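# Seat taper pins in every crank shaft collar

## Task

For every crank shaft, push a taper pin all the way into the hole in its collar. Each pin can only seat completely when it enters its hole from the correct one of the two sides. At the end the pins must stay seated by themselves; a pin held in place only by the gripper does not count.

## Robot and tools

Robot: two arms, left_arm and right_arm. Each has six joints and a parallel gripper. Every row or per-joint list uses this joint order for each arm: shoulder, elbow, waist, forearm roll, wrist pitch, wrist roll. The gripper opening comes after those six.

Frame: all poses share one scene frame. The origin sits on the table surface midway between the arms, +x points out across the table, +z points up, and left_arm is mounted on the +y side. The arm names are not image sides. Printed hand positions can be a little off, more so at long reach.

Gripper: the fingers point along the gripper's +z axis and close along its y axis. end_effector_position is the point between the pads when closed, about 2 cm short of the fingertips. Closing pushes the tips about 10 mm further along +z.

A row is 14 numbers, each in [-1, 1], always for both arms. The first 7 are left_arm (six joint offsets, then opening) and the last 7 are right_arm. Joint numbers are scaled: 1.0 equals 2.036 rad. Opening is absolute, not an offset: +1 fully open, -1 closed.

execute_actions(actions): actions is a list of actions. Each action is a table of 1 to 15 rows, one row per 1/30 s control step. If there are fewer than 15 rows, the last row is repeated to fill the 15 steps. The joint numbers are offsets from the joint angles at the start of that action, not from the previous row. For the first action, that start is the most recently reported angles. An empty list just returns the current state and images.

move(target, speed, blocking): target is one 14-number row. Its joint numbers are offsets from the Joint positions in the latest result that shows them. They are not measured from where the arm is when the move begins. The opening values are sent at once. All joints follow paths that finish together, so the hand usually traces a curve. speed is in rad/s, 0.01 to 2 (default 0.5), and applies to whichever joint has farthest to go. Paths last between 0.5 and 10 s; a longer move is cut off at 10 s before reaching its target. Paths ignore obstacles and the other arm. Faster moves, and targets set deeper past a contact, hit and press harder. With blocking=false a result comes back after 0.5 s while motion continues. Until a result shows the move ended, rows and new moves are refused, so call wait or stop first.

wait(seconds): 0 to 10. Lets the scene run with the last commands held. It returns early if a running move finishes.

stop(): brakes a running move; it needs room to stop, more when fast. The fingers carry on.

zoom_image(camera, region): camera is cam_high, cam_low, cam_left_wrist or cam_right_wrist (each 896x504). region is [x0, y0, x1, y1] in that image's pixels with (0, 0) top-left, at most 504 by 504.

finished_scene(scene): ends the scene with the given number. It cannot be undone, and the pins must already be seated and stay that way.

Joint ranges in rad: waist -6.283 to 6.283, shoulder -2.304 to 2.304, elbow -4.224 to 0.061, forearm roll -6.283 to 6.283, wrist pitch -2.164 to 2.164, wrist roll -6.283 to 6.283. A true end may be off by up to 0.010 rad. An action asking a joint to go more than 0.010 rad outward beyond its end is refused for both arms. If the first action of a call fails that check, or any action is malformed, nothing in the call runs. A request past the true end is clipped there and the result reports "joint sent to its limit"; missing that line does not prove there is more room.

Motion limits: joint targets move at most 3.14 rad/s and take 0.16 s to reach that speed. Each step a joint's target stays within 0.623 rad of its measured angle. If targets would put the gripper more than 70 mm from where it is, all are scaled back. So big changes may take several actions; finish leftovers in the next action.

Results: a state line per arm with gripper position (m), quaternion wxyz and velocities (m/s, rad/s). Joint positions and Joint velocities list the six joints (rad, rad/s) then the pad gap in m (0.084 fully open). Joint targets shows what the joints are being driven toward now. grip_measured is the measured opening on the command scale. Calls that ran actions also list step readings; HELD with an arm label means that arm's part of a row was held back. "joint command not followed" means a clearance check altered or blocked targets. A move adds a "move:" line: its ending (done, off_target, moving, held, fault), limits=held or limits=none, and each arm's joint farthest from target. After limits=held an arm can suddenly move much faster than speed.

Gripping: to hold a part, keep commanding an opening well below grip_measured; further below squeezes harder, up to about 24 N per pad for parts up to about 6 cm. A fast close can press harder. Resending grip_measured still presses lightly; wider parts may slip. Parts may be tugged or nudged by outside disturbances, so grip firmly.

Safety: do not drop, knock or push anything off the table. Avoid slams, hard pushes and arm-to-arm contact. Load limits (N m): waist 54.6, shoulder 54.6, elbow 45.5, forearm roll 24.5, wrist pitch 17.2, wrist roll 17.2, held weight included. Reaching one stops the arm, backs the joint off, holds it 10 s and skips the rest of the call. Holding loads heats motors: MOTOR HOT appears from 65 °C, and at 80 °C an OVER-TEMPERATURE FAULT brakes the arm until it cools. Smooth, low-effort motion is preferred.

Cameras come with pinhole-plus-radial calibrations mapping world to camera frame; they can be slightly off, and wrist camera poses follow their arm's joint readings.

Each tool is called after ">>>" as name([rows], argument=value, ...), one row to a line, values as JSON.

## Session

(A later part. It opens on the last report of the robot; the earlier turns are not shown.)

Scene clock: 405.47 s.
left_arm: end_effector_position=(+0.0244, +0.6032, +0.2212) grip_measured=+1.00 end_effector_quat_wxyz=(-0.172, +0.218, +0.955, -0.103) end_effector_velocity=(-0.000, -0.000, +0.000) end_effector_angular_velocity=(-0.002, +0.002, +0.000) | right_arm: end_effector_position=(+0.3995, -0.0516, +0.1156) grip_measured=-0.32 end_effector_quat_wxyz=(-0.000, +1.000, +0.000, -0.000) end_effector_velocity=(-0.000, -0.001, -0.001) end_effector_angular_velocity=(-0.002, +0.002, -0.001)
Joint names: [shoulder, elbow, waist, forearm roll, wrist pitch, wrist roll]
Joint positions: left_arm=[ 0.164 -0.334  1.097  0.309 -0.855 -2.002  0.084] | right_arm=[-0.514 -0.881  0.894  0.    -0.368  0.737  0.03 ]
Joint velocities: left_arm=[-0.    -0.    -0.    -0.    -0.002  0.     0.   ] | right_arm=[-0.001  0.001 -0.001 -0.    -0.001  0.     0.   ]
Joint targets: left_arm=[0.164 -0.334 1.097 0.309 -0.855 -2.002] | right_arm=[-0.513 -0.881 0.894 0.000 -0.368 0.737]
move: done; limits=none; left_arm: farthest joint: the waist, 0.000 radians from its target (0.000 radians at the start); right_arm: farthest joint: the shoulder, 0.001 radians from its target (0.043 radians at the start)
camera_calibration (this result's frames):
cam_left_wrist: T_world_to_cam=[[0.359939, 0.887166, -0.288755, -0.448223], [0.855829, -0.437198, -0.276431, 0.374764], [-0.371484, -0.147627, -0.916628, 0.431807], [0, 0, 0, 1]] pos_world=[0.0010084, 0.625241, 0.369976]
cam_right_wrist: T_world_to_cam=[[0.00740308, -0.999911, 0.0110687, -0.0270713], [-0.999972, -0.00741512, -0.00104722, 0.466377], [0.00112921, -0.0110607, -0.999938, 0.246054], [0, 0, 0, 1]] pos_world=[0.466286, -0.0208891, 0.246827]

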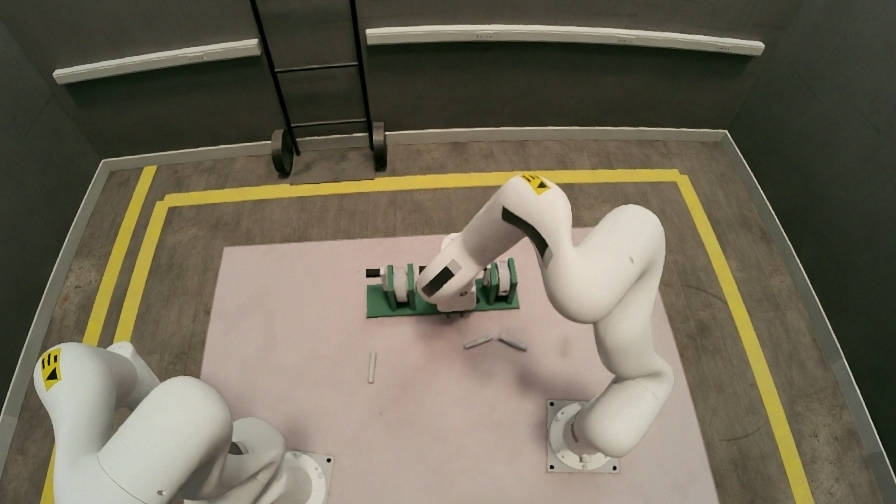

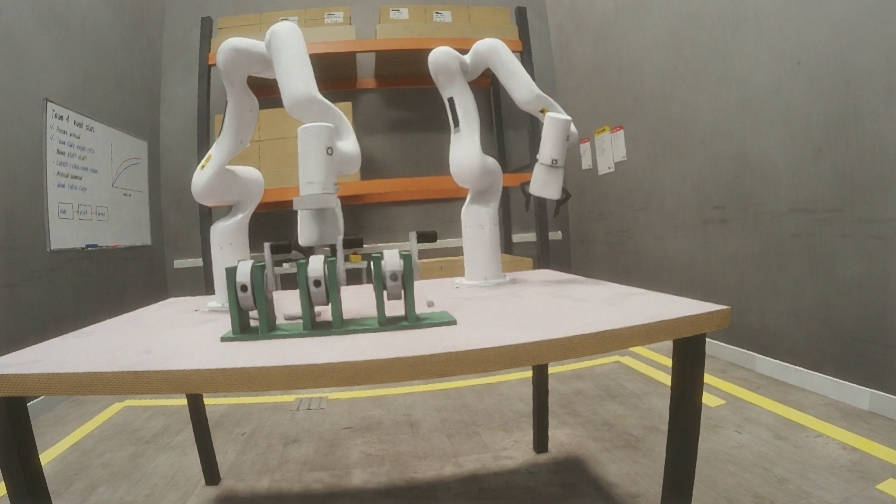

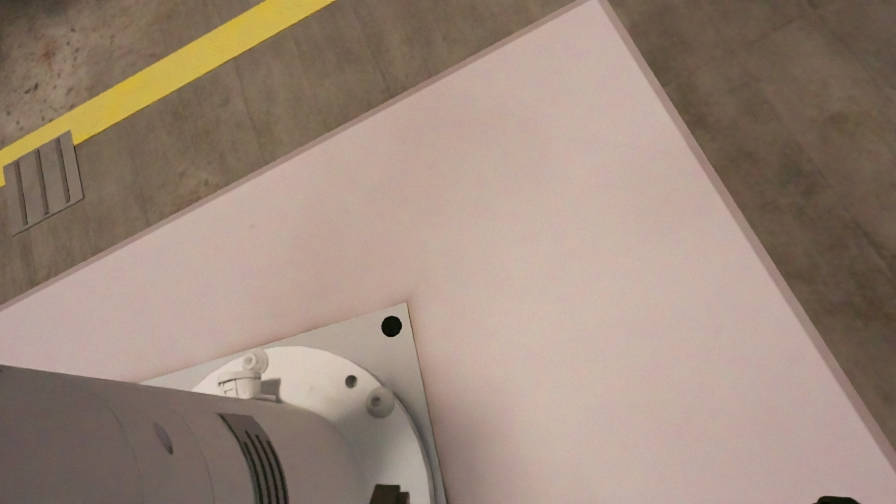

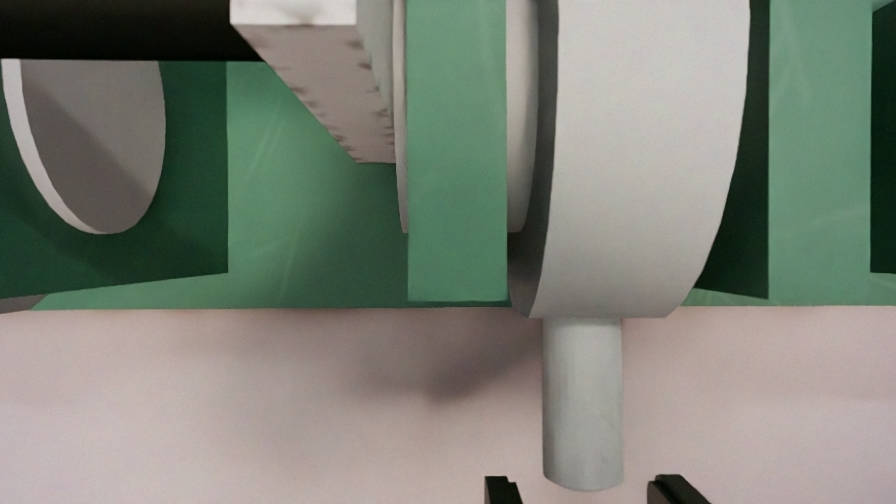

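>>> execute_actions([
  [[0,0,0,0,0,0,1,0,0,0,0,0,0,-1]],
  [[0,0,0,0,0,0,1,0,0,0,0,0,0,-1]],
])

>>> move(target=[0,0,0,0,0,0,1,-0.0284,-0.0473,-0.0278,0,-0.019,-0.0278,-1], speed=0.05)

>>> move(target=[0,0,0,0,0,0,1,0.052,0.086,0.057,0,0.04,0.057,0], speed=0.2)

Scene clock: 421.37 s.
left_arm: end_effector_position=(+0.0244, +0.6032, +0.2212) grip_measured=+1.00 end_effector_quat_wxyz=(-0.172, +0.218, +0.955, -0.103) end_effector_velocity=(+0.000, -0.000, -0.000) end_effector_angular_velocity=(-0.000, -0.000, -0.001) | right_arm: end_effector_position=(+0.3995, -0.0516, +0.1156) grip_measured=-1.00 end_effector_quat_wxyz=(-0.000, +1.000, +0.000, -0.000) end_effector_velocity=(+0.001, +0.000, +0.000) end_effector_angular_velocity=(+0.002, -0.002, -0.000)
Joint names: [shoulder, elbow, waist, forearm roll, wrist pitch, wrist roll]
Joint positions: left_arm=[ 0.164 -0.334  1.097  0.309 -0.855 -2.002  0.084] | right_arm=[-0.514 -0.881  0.894  0.    -0.368  0.737  0.   ]
Joint velocities: left_arm=[-0.001 -0.    -0.001 -0.     0.001 -0.    -0.   ] | right_arm=[ 0.001  0.    -0.    -0.     0.003  0.     0.   ]
Joint targets: left_arm=[0.164 -0.334 1.097 0.309 -0.855 -2.002] | right_arm=[-0.514 -0.881 0.894 0.000 -0.368 0.737]
Step readings (joint positions; steps 1 to 15: 1st action; 16 to 30: 2nd action):
0: left_arm=[0.164 -0.334 1.097 0.309 -0.855 -2.002] | right_arm=[-0.513 -0.881 0.894 0.000 -0.368 0.737]
1: left_arm=[0.164 -0.334 1.097 0.309 -0.855 -2.002] | right_arm=[-0.513 -0.881 0.894 0.000 -0.368 0.737]
2: left_arm=[0.164 -0.334 1.097 0.309 -0.855 -2.002] | right_arm=[-0.514 -0.881 0.894 0.000 -0.368 0.737]
4: left_arm=[0.164 -0.334 1.097 0.309 -0.855 -2.002] | right_arm=[-0.514 -0.881 0.894 0.000 -0.368 0.737]
8: left_arm=[0.164 -0.334 1.097 0.309 -0.855 -2.002] | right_arm=[-0.514 -0.881 0.894 0.000 -0.368 0.737]
15: left_arm=[0.164 -0.334 1.097 0.309 -0.855 -2.002] | right_arm=[-0.514 -0.881 0.894 0.000 -0.368 0.737]
16: left_arm=[0.164 -0.334 1.097 0.309 -0.855 -2.002] | right_arm=[-0.514 -0.881 0.894 0.000 -0.368 0.737]
17: left_arm=[0.164 -0.334 1.097 0.309 -0.855 -2.002] | right_arm=[-0.514 -0.881 0.894 0.000 -0.368 0.737]
19: left_arm=[0.164 -0.334 1.097 0.309 -0.855 -2.002] | right_arm=[-0.514 -0.881 0.894 0.000 -0.368 0.737]
23: left_arm=[0.164 -0.334 1.097 0.309 -0.855 -2.002] | right_arm=[-0.514 -0.881 0.894 0.000 -0.368 0.737]
30: Joint positions above
camera_calibration (this result's frames):
cam_left_wrist: T_world_to_cam=[[0.35994, 0.887166, -0.288755, -0.448223], [0.855829, -0.437199, -0.276431, 0.374764], [-0.371484, -0.147627, -0.916628, 0.431807], [0, 0, 0, 1]] pos_world=[0.00100845, 0.625241, 0.369976]
cam_right_wrist: T_world_to_cam=[[0.00740196, -0.999911, 0.0110587, -0.0270668], [-0.999972, -0.00741412, -0.00105903, 0.466383], [0.00114093, -0.0110505, -0.999938, 0.246052], [0, 0, 0, 1]] pos_world=[0.466289, -0.0208876, 0.24683]

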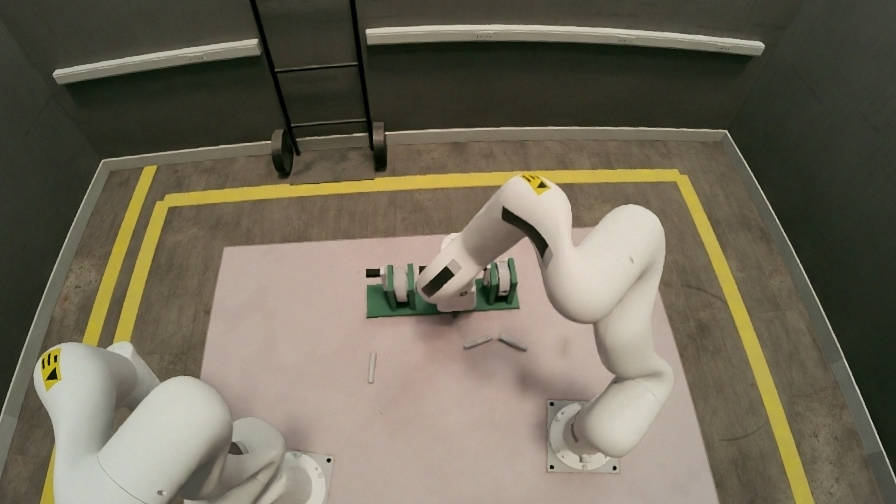

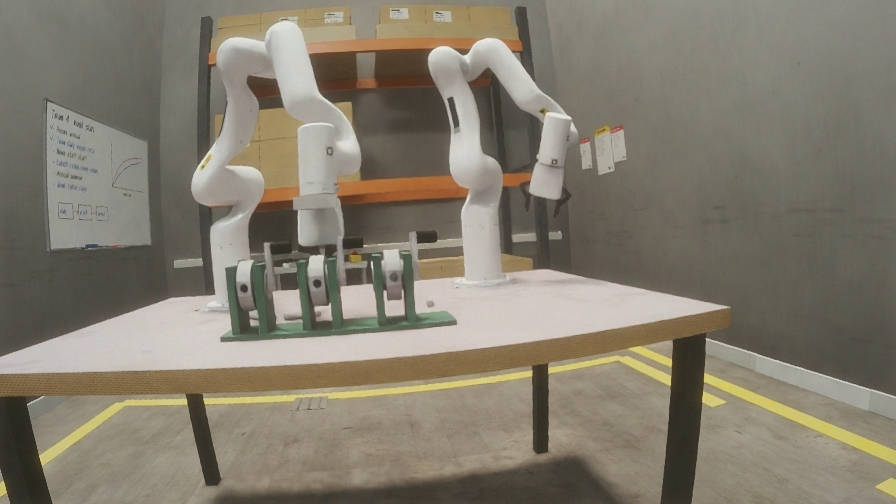

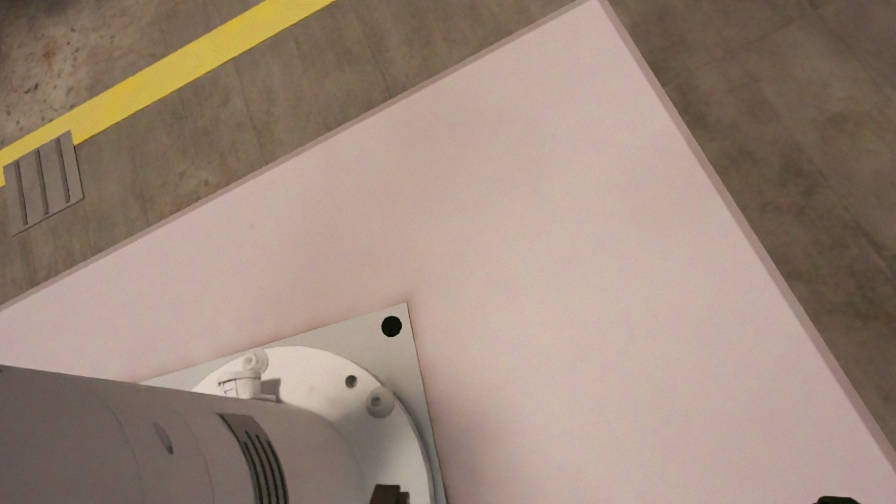

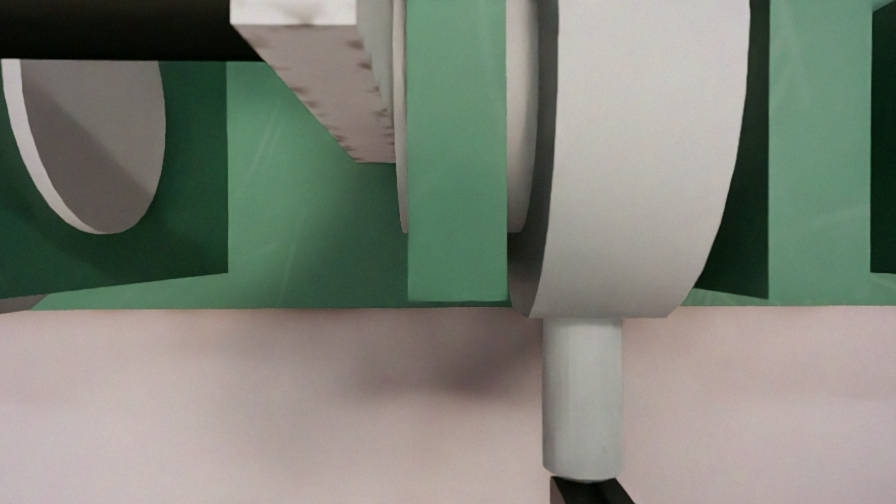

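Scene clock: 423.63 s.
left_arm: end_effector_position=(+0.0244, +0.6032, +0.2212) grip_measured=+1.00 end_effector_quat_wxyz=(-0.172, +0.218, +0.955, -0.103) end_effector_velocity=(+0.000, +0.000, +0.000) end_effector_angular_velocity=(+0.000, -0.000, +0.000) | right_arm: end_effector_position=(+0.4370, -0.0550, +0.1140) grip_measured=-1.00 end_effector_quat_wxyz=(+0.006, +1.000, +0.001, -0.008) end_effector_velocity=(+0.000, +0.000, +0.001) end_effector_angular_velocity=(+0.001, -0.003, +0.003)
Joint names: [shoulder, elbow, waist, forearm roll, wrist pitch, wrist roll]
Joint positions: left_arm=[ 0.164 -0.334  1.097  0.309 -0.855 -2.002  0.084] | right_arm=[-0.572 -0.973  0.839  0.001 -0.421  0.68   0.   ]
Joint velocities: left_arm=[ 0. -0.  0. -0.  0.  0. -0.] | right_arm=[ 0.003  0.001  0.    -0.002  0.002 -0.     0.   ]
Joint targets: left_arm=[0.164 -0.334 1.097 0.309 -0.855 -2.002] | right_arm=[-0.571 -0.978 0.837 0.000 -0.407 0.680]
move: off_target (right_arm); limits=none; left_arm: farthest joint: the waist, 0.000 radians from its target (0.000 radians at the start); right_arm: farthest joint: the wrist pitch, 0.014 radians from its target (0.039 radians at the start)
camera_calibration (this result's frames):
cam_left_wrist: T_world_to_cam=[[0.35994, 0.887166, -0.288755, -0.448224], [0.855829, -0.437199, -0.276431, 0.374764], [-0.371484, -0.147627, -0.916628, 0.431807], [0, 0, 0, 1]] pos_world=[0.00100846, 0.625241, 0.369976]
cam_right_wrist: T_world_to_cam=[[0.00971153, -0.999693, 0.0228105, -0.0331388], [-0.99986, -0.00939652, 0.0138767, 0.501976], [-0.0136581, -0.0229421, -0.999643, 0.250119], [0, 0, 0, 1]] pos_world=[0.505643, -0.0226736, 0.24382]

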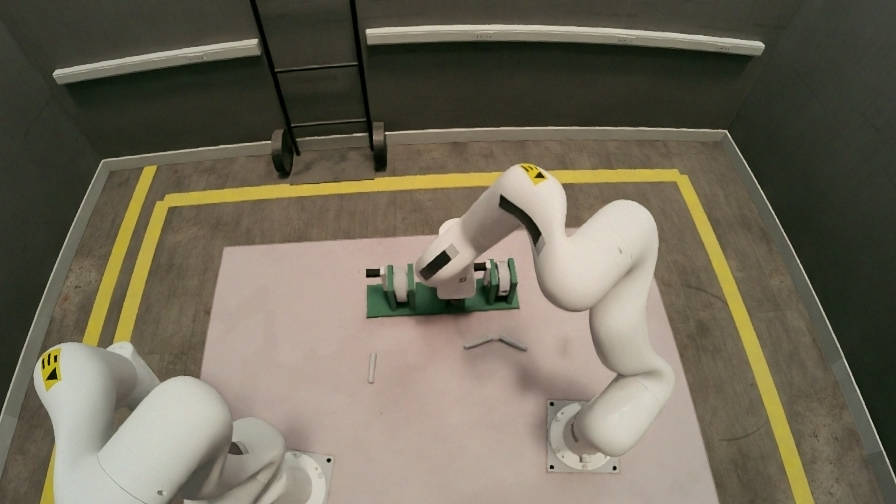

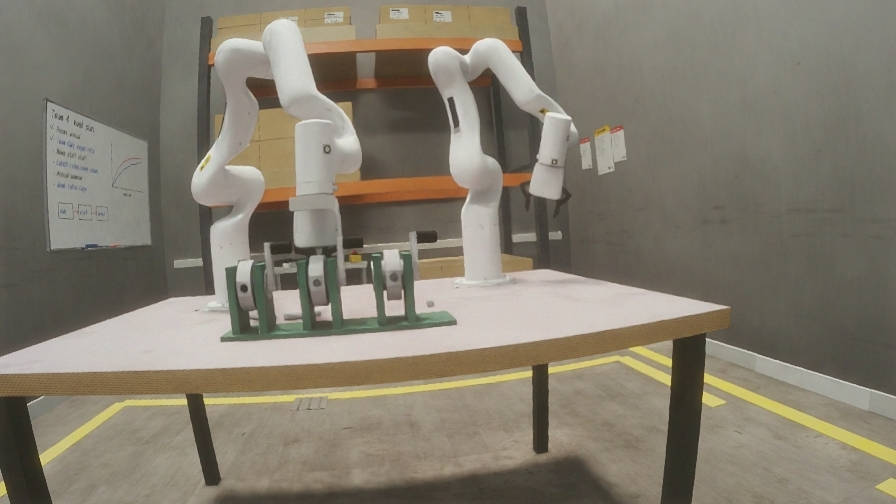

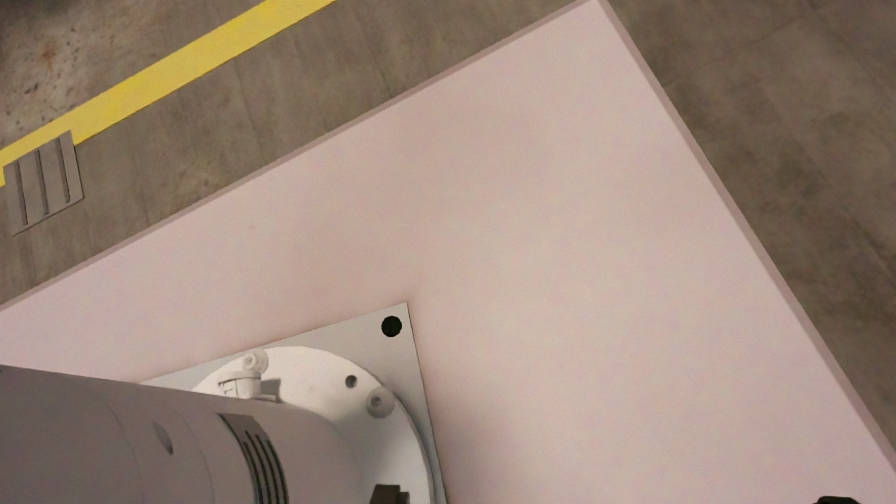

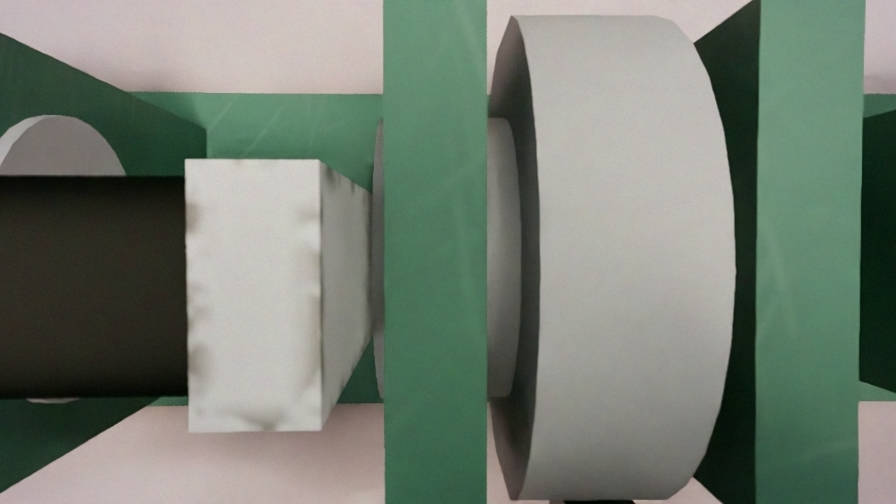

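Scene clock: 424.83 s.
left_arm: end_effector_position=(+0.0244, +0.6032, +0.2212) grip_measured=+1.00 end_effector_quat_wxyz=(-0.172, +0.218, +0.955, -0.103) end_effector_velocity=(-0.000, +0.000, -0.000) end_effector_angular_velocity=(+0.001, +0.000, -0.001) | right_arm: end_effector_position=(+0.3577, -0.0519, +0.1141) grip_measured=-0.01 end_effector_quat_wxyz=(+0.002, +1.000, +0.001, -0.002) end_effector_velocity=(-0.001, -0.000, +0.000) end_effector_angular_velocity=(-0.001, +0.001, +0.001)
Joint names: [shoulder, elbow, waist, forearm roll, wrist pitch, wrist roll]
Joint positions: left_arm=[ 0.164 -0.334  1.097  0.309 -0.855 -2.002  0.084] | right_arm=[-0.466 -0.798  0.955  0.001 -0.339  0.796  0.044]
Joint velocities: left_arm=[-0.001  0.     0.001  0.002  0.001 -0.    -0.   ] | right_arm=[ 0.001  0.001  0.001  0.    -0.001 -0.    -0.   ]
Joint targets: left_arm=[0.164 -0.334 1.097 0.309 -0.855 -2.002] | right_arm=[-0.466 -0.798 0.955 0.001 -0.339 0.796]
move: done; limits=none; left_arm: farthest joint: the waist, 0.000 radians from its target (0.000 radians at the start); right_arm: farthest joint: the wrist pitch, 0.001 radians from its target (0.081 radians at the start)
camera_calibration (this result's frames):
cam_left_wrist: T_world_to_cam=[[0.35994, 0.887166, -0.288755, -0.448223], [0.855829, -0.437199, -0.276431, 0.374764], [-0.371484, -0.147627, -0.916628, 0.431807], [0, 0, 0, 1]] pos_world=[0.00100848, 0.625241, 0.369976]
cam_right_wrist: T_world_to_cam=[[0.00935185, -0.999832, 0.0157723, -0.0283312], [-0.99995, -0.00929451, 0.00370509, 0.423867], [-0.00355787, -0.0158061, -0.999869, 0.246049], [0, 0, 0, 1]] pos_world=[0.424986, -0.0204977, 0.244893]

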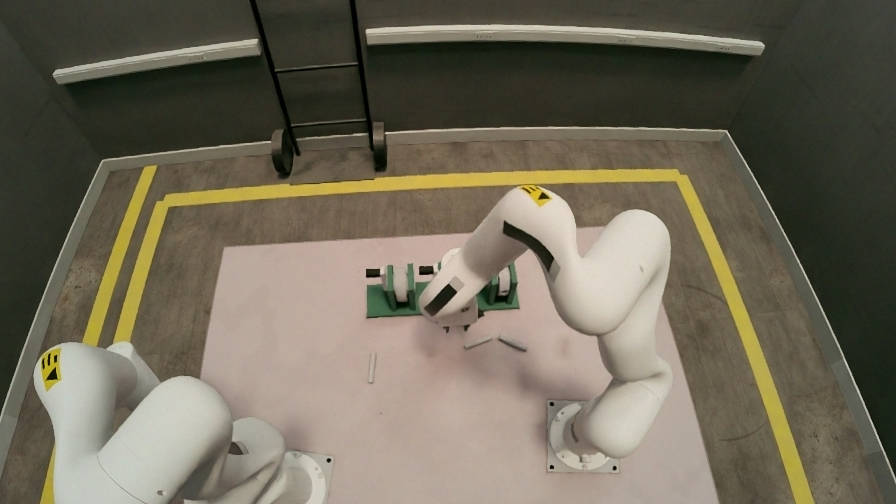

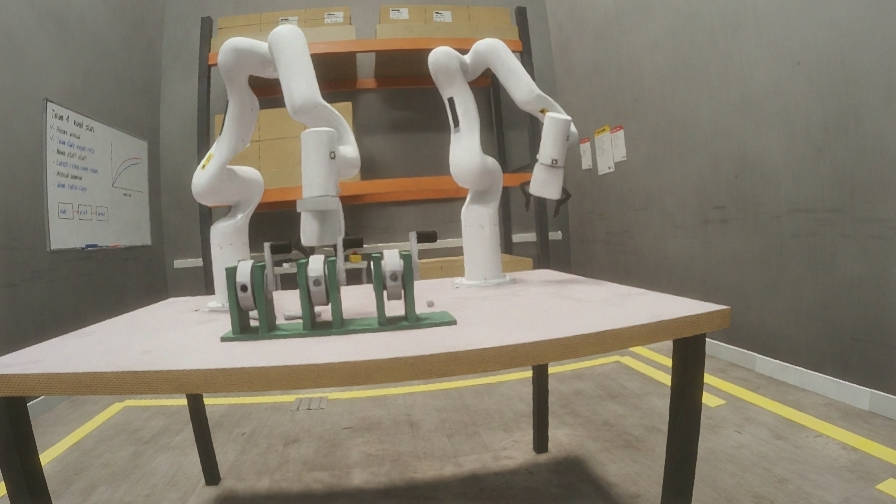

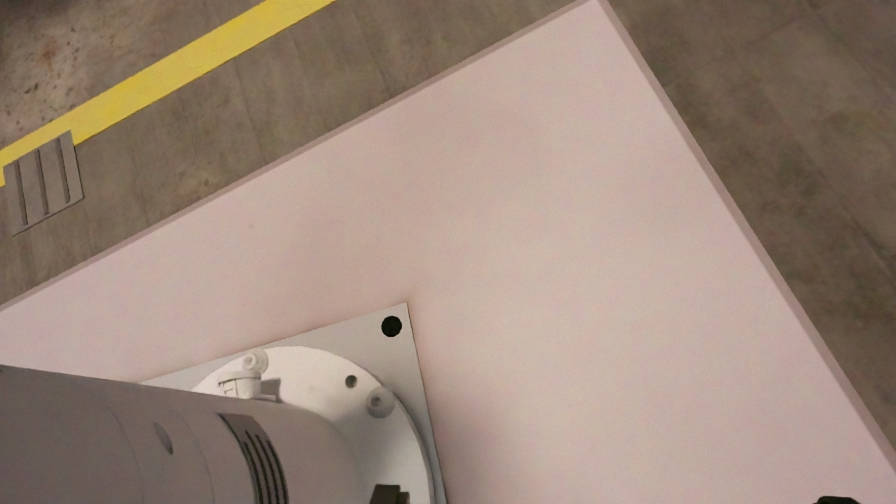

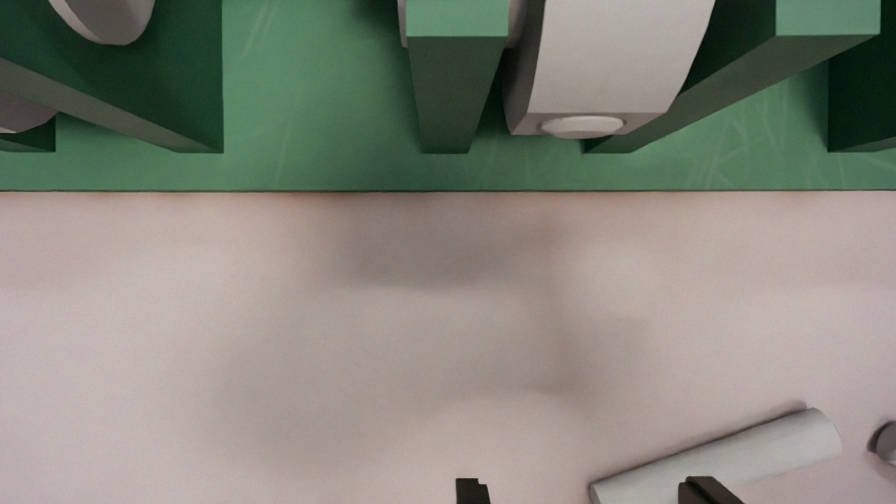

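>>> move(target=[0,0,0,0,0,0,1,0.0655,0.0922,-0.0791,-0.0005,0.0302,-1,0], speed=1)

Scene clock: 435.87 s.
left_arm: end_effector_position=(+0.0244, +0.6032, +0.2212) grip_measured=+1.00 end_effector_quat_wxyz=(-0.172, +0.218, +0.955, -0.103) end_effector_velocity=(+0.000, -0.000, -0.000) end_effector_angular_velocity=(+0.000, -0.001, +0.001) | right_arm: end_effector_position=(+0.3530, -0.1461, +0.1196) grip_measured=-0.01 end_effector_quat_wxyz=(+0.000, +0.591, +0.807, +0.000) end_effector_velocity=(+0.000, -0.000, +0.000) end_effector_angular_velocity=(-0.000, -0.000, +0.001)
Joint names: [shoulder, elbow, waist, forearm roll, wrist pitch, wrist roll]
Joint positions: left_arm=[ 0.164 -0.334  1.097  0.309 -0.855 -2.002  0.084] | right_arm=[-0.333 -0.611  0.794 -0.    -0.278 -1.239  0.044]
Joint velocities: left_arm=[ 0.     0.     0.    -0.001  0.001 -0.    -0.   ] | right_arm=[ 0.     0.    -0.001 -0.    -0.    -0.001 -0.   ]
Joint targets: left_arm=[0.164 -0.334 1.097 0.309 -0.855 -2.002] | right_arm=[-0.333 -0.611 0.794 -0.000 -0.278 -1.240]
move: done; limits=none; left_arm: farthest joint: the waist, 0.000 radians from its target (0.000 radians at the start); right_arm: farthest joint: the waist, 0.000 radians from its target (0.161 radians at the start)
camera_calibration (this result's frames):
cam_left_wrist: T_world_to_cam=[[0.35994, 0.887166, -0.288755, -0.448223], [0.855829, -0.437199, -0.276431, 0.374765], [-0.371484, -0.147627, -0.916628, 0.431807], [0, 0, 0, 1]] pos_world=[0.0010085, 0.625241, 0.369976]
cam_right_wrist: T_world_to_cam=[[0.95106, 0.308795, 0.0114259, -0.263224], [0.308828, -0.951117, -0.00125519, -0.18073], [0.0104798, 0.00472242, -0.999934, 0.248064], [0, 0, 0, 1]] pos_world=[0.303557, -0.0917847, 0.250829]

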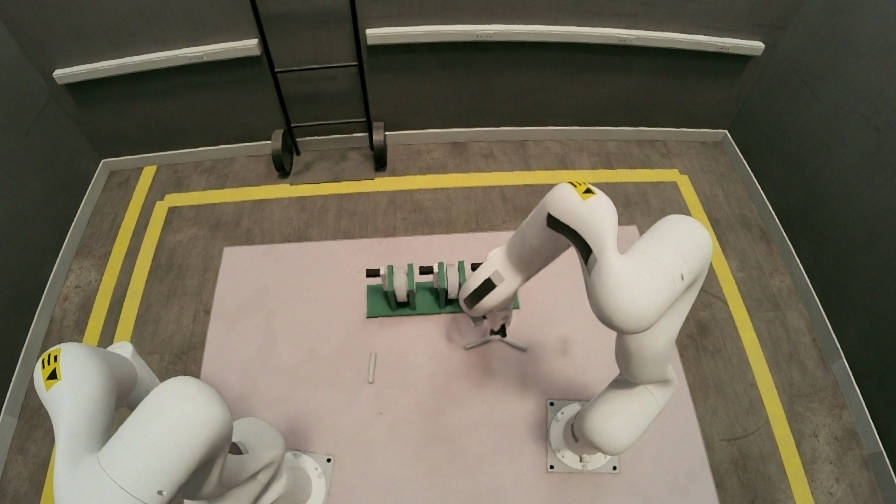

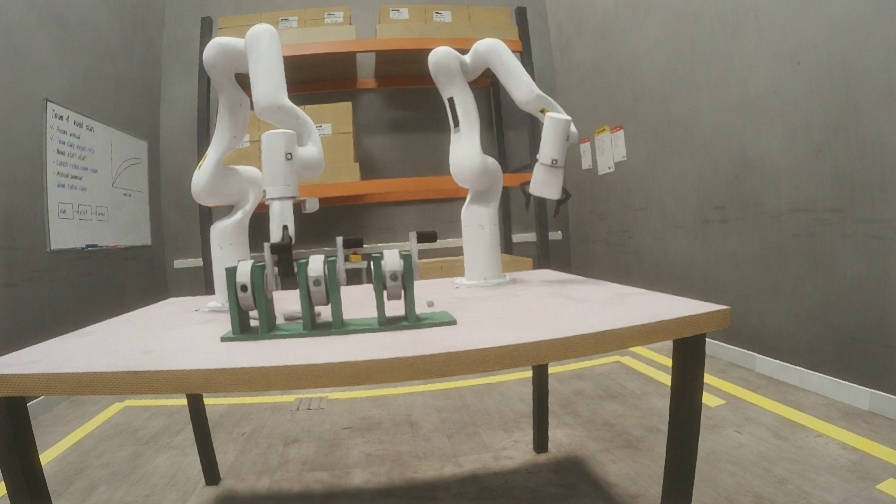

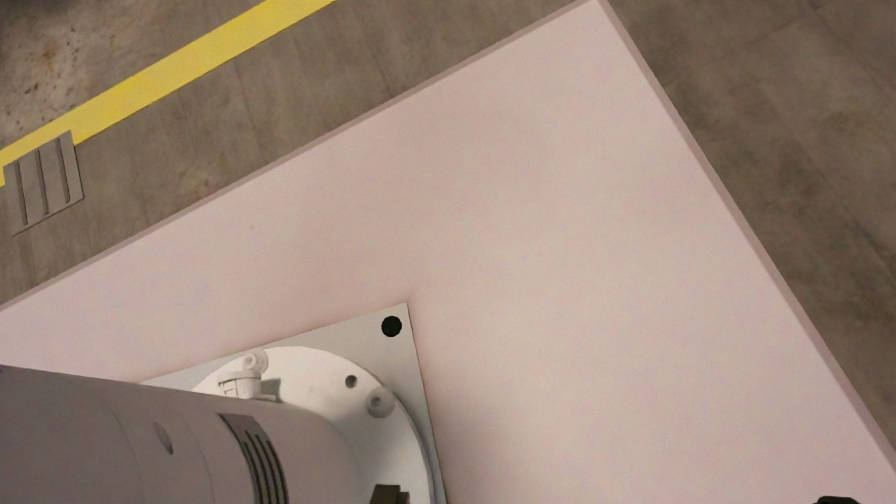

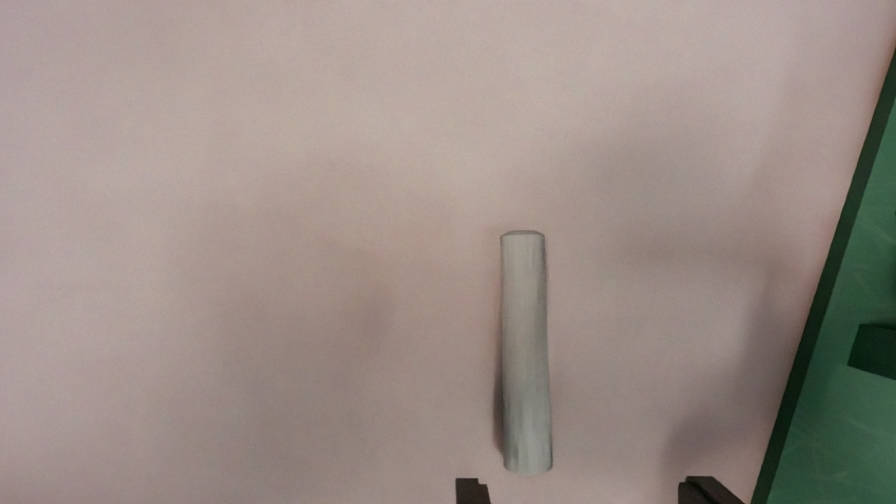

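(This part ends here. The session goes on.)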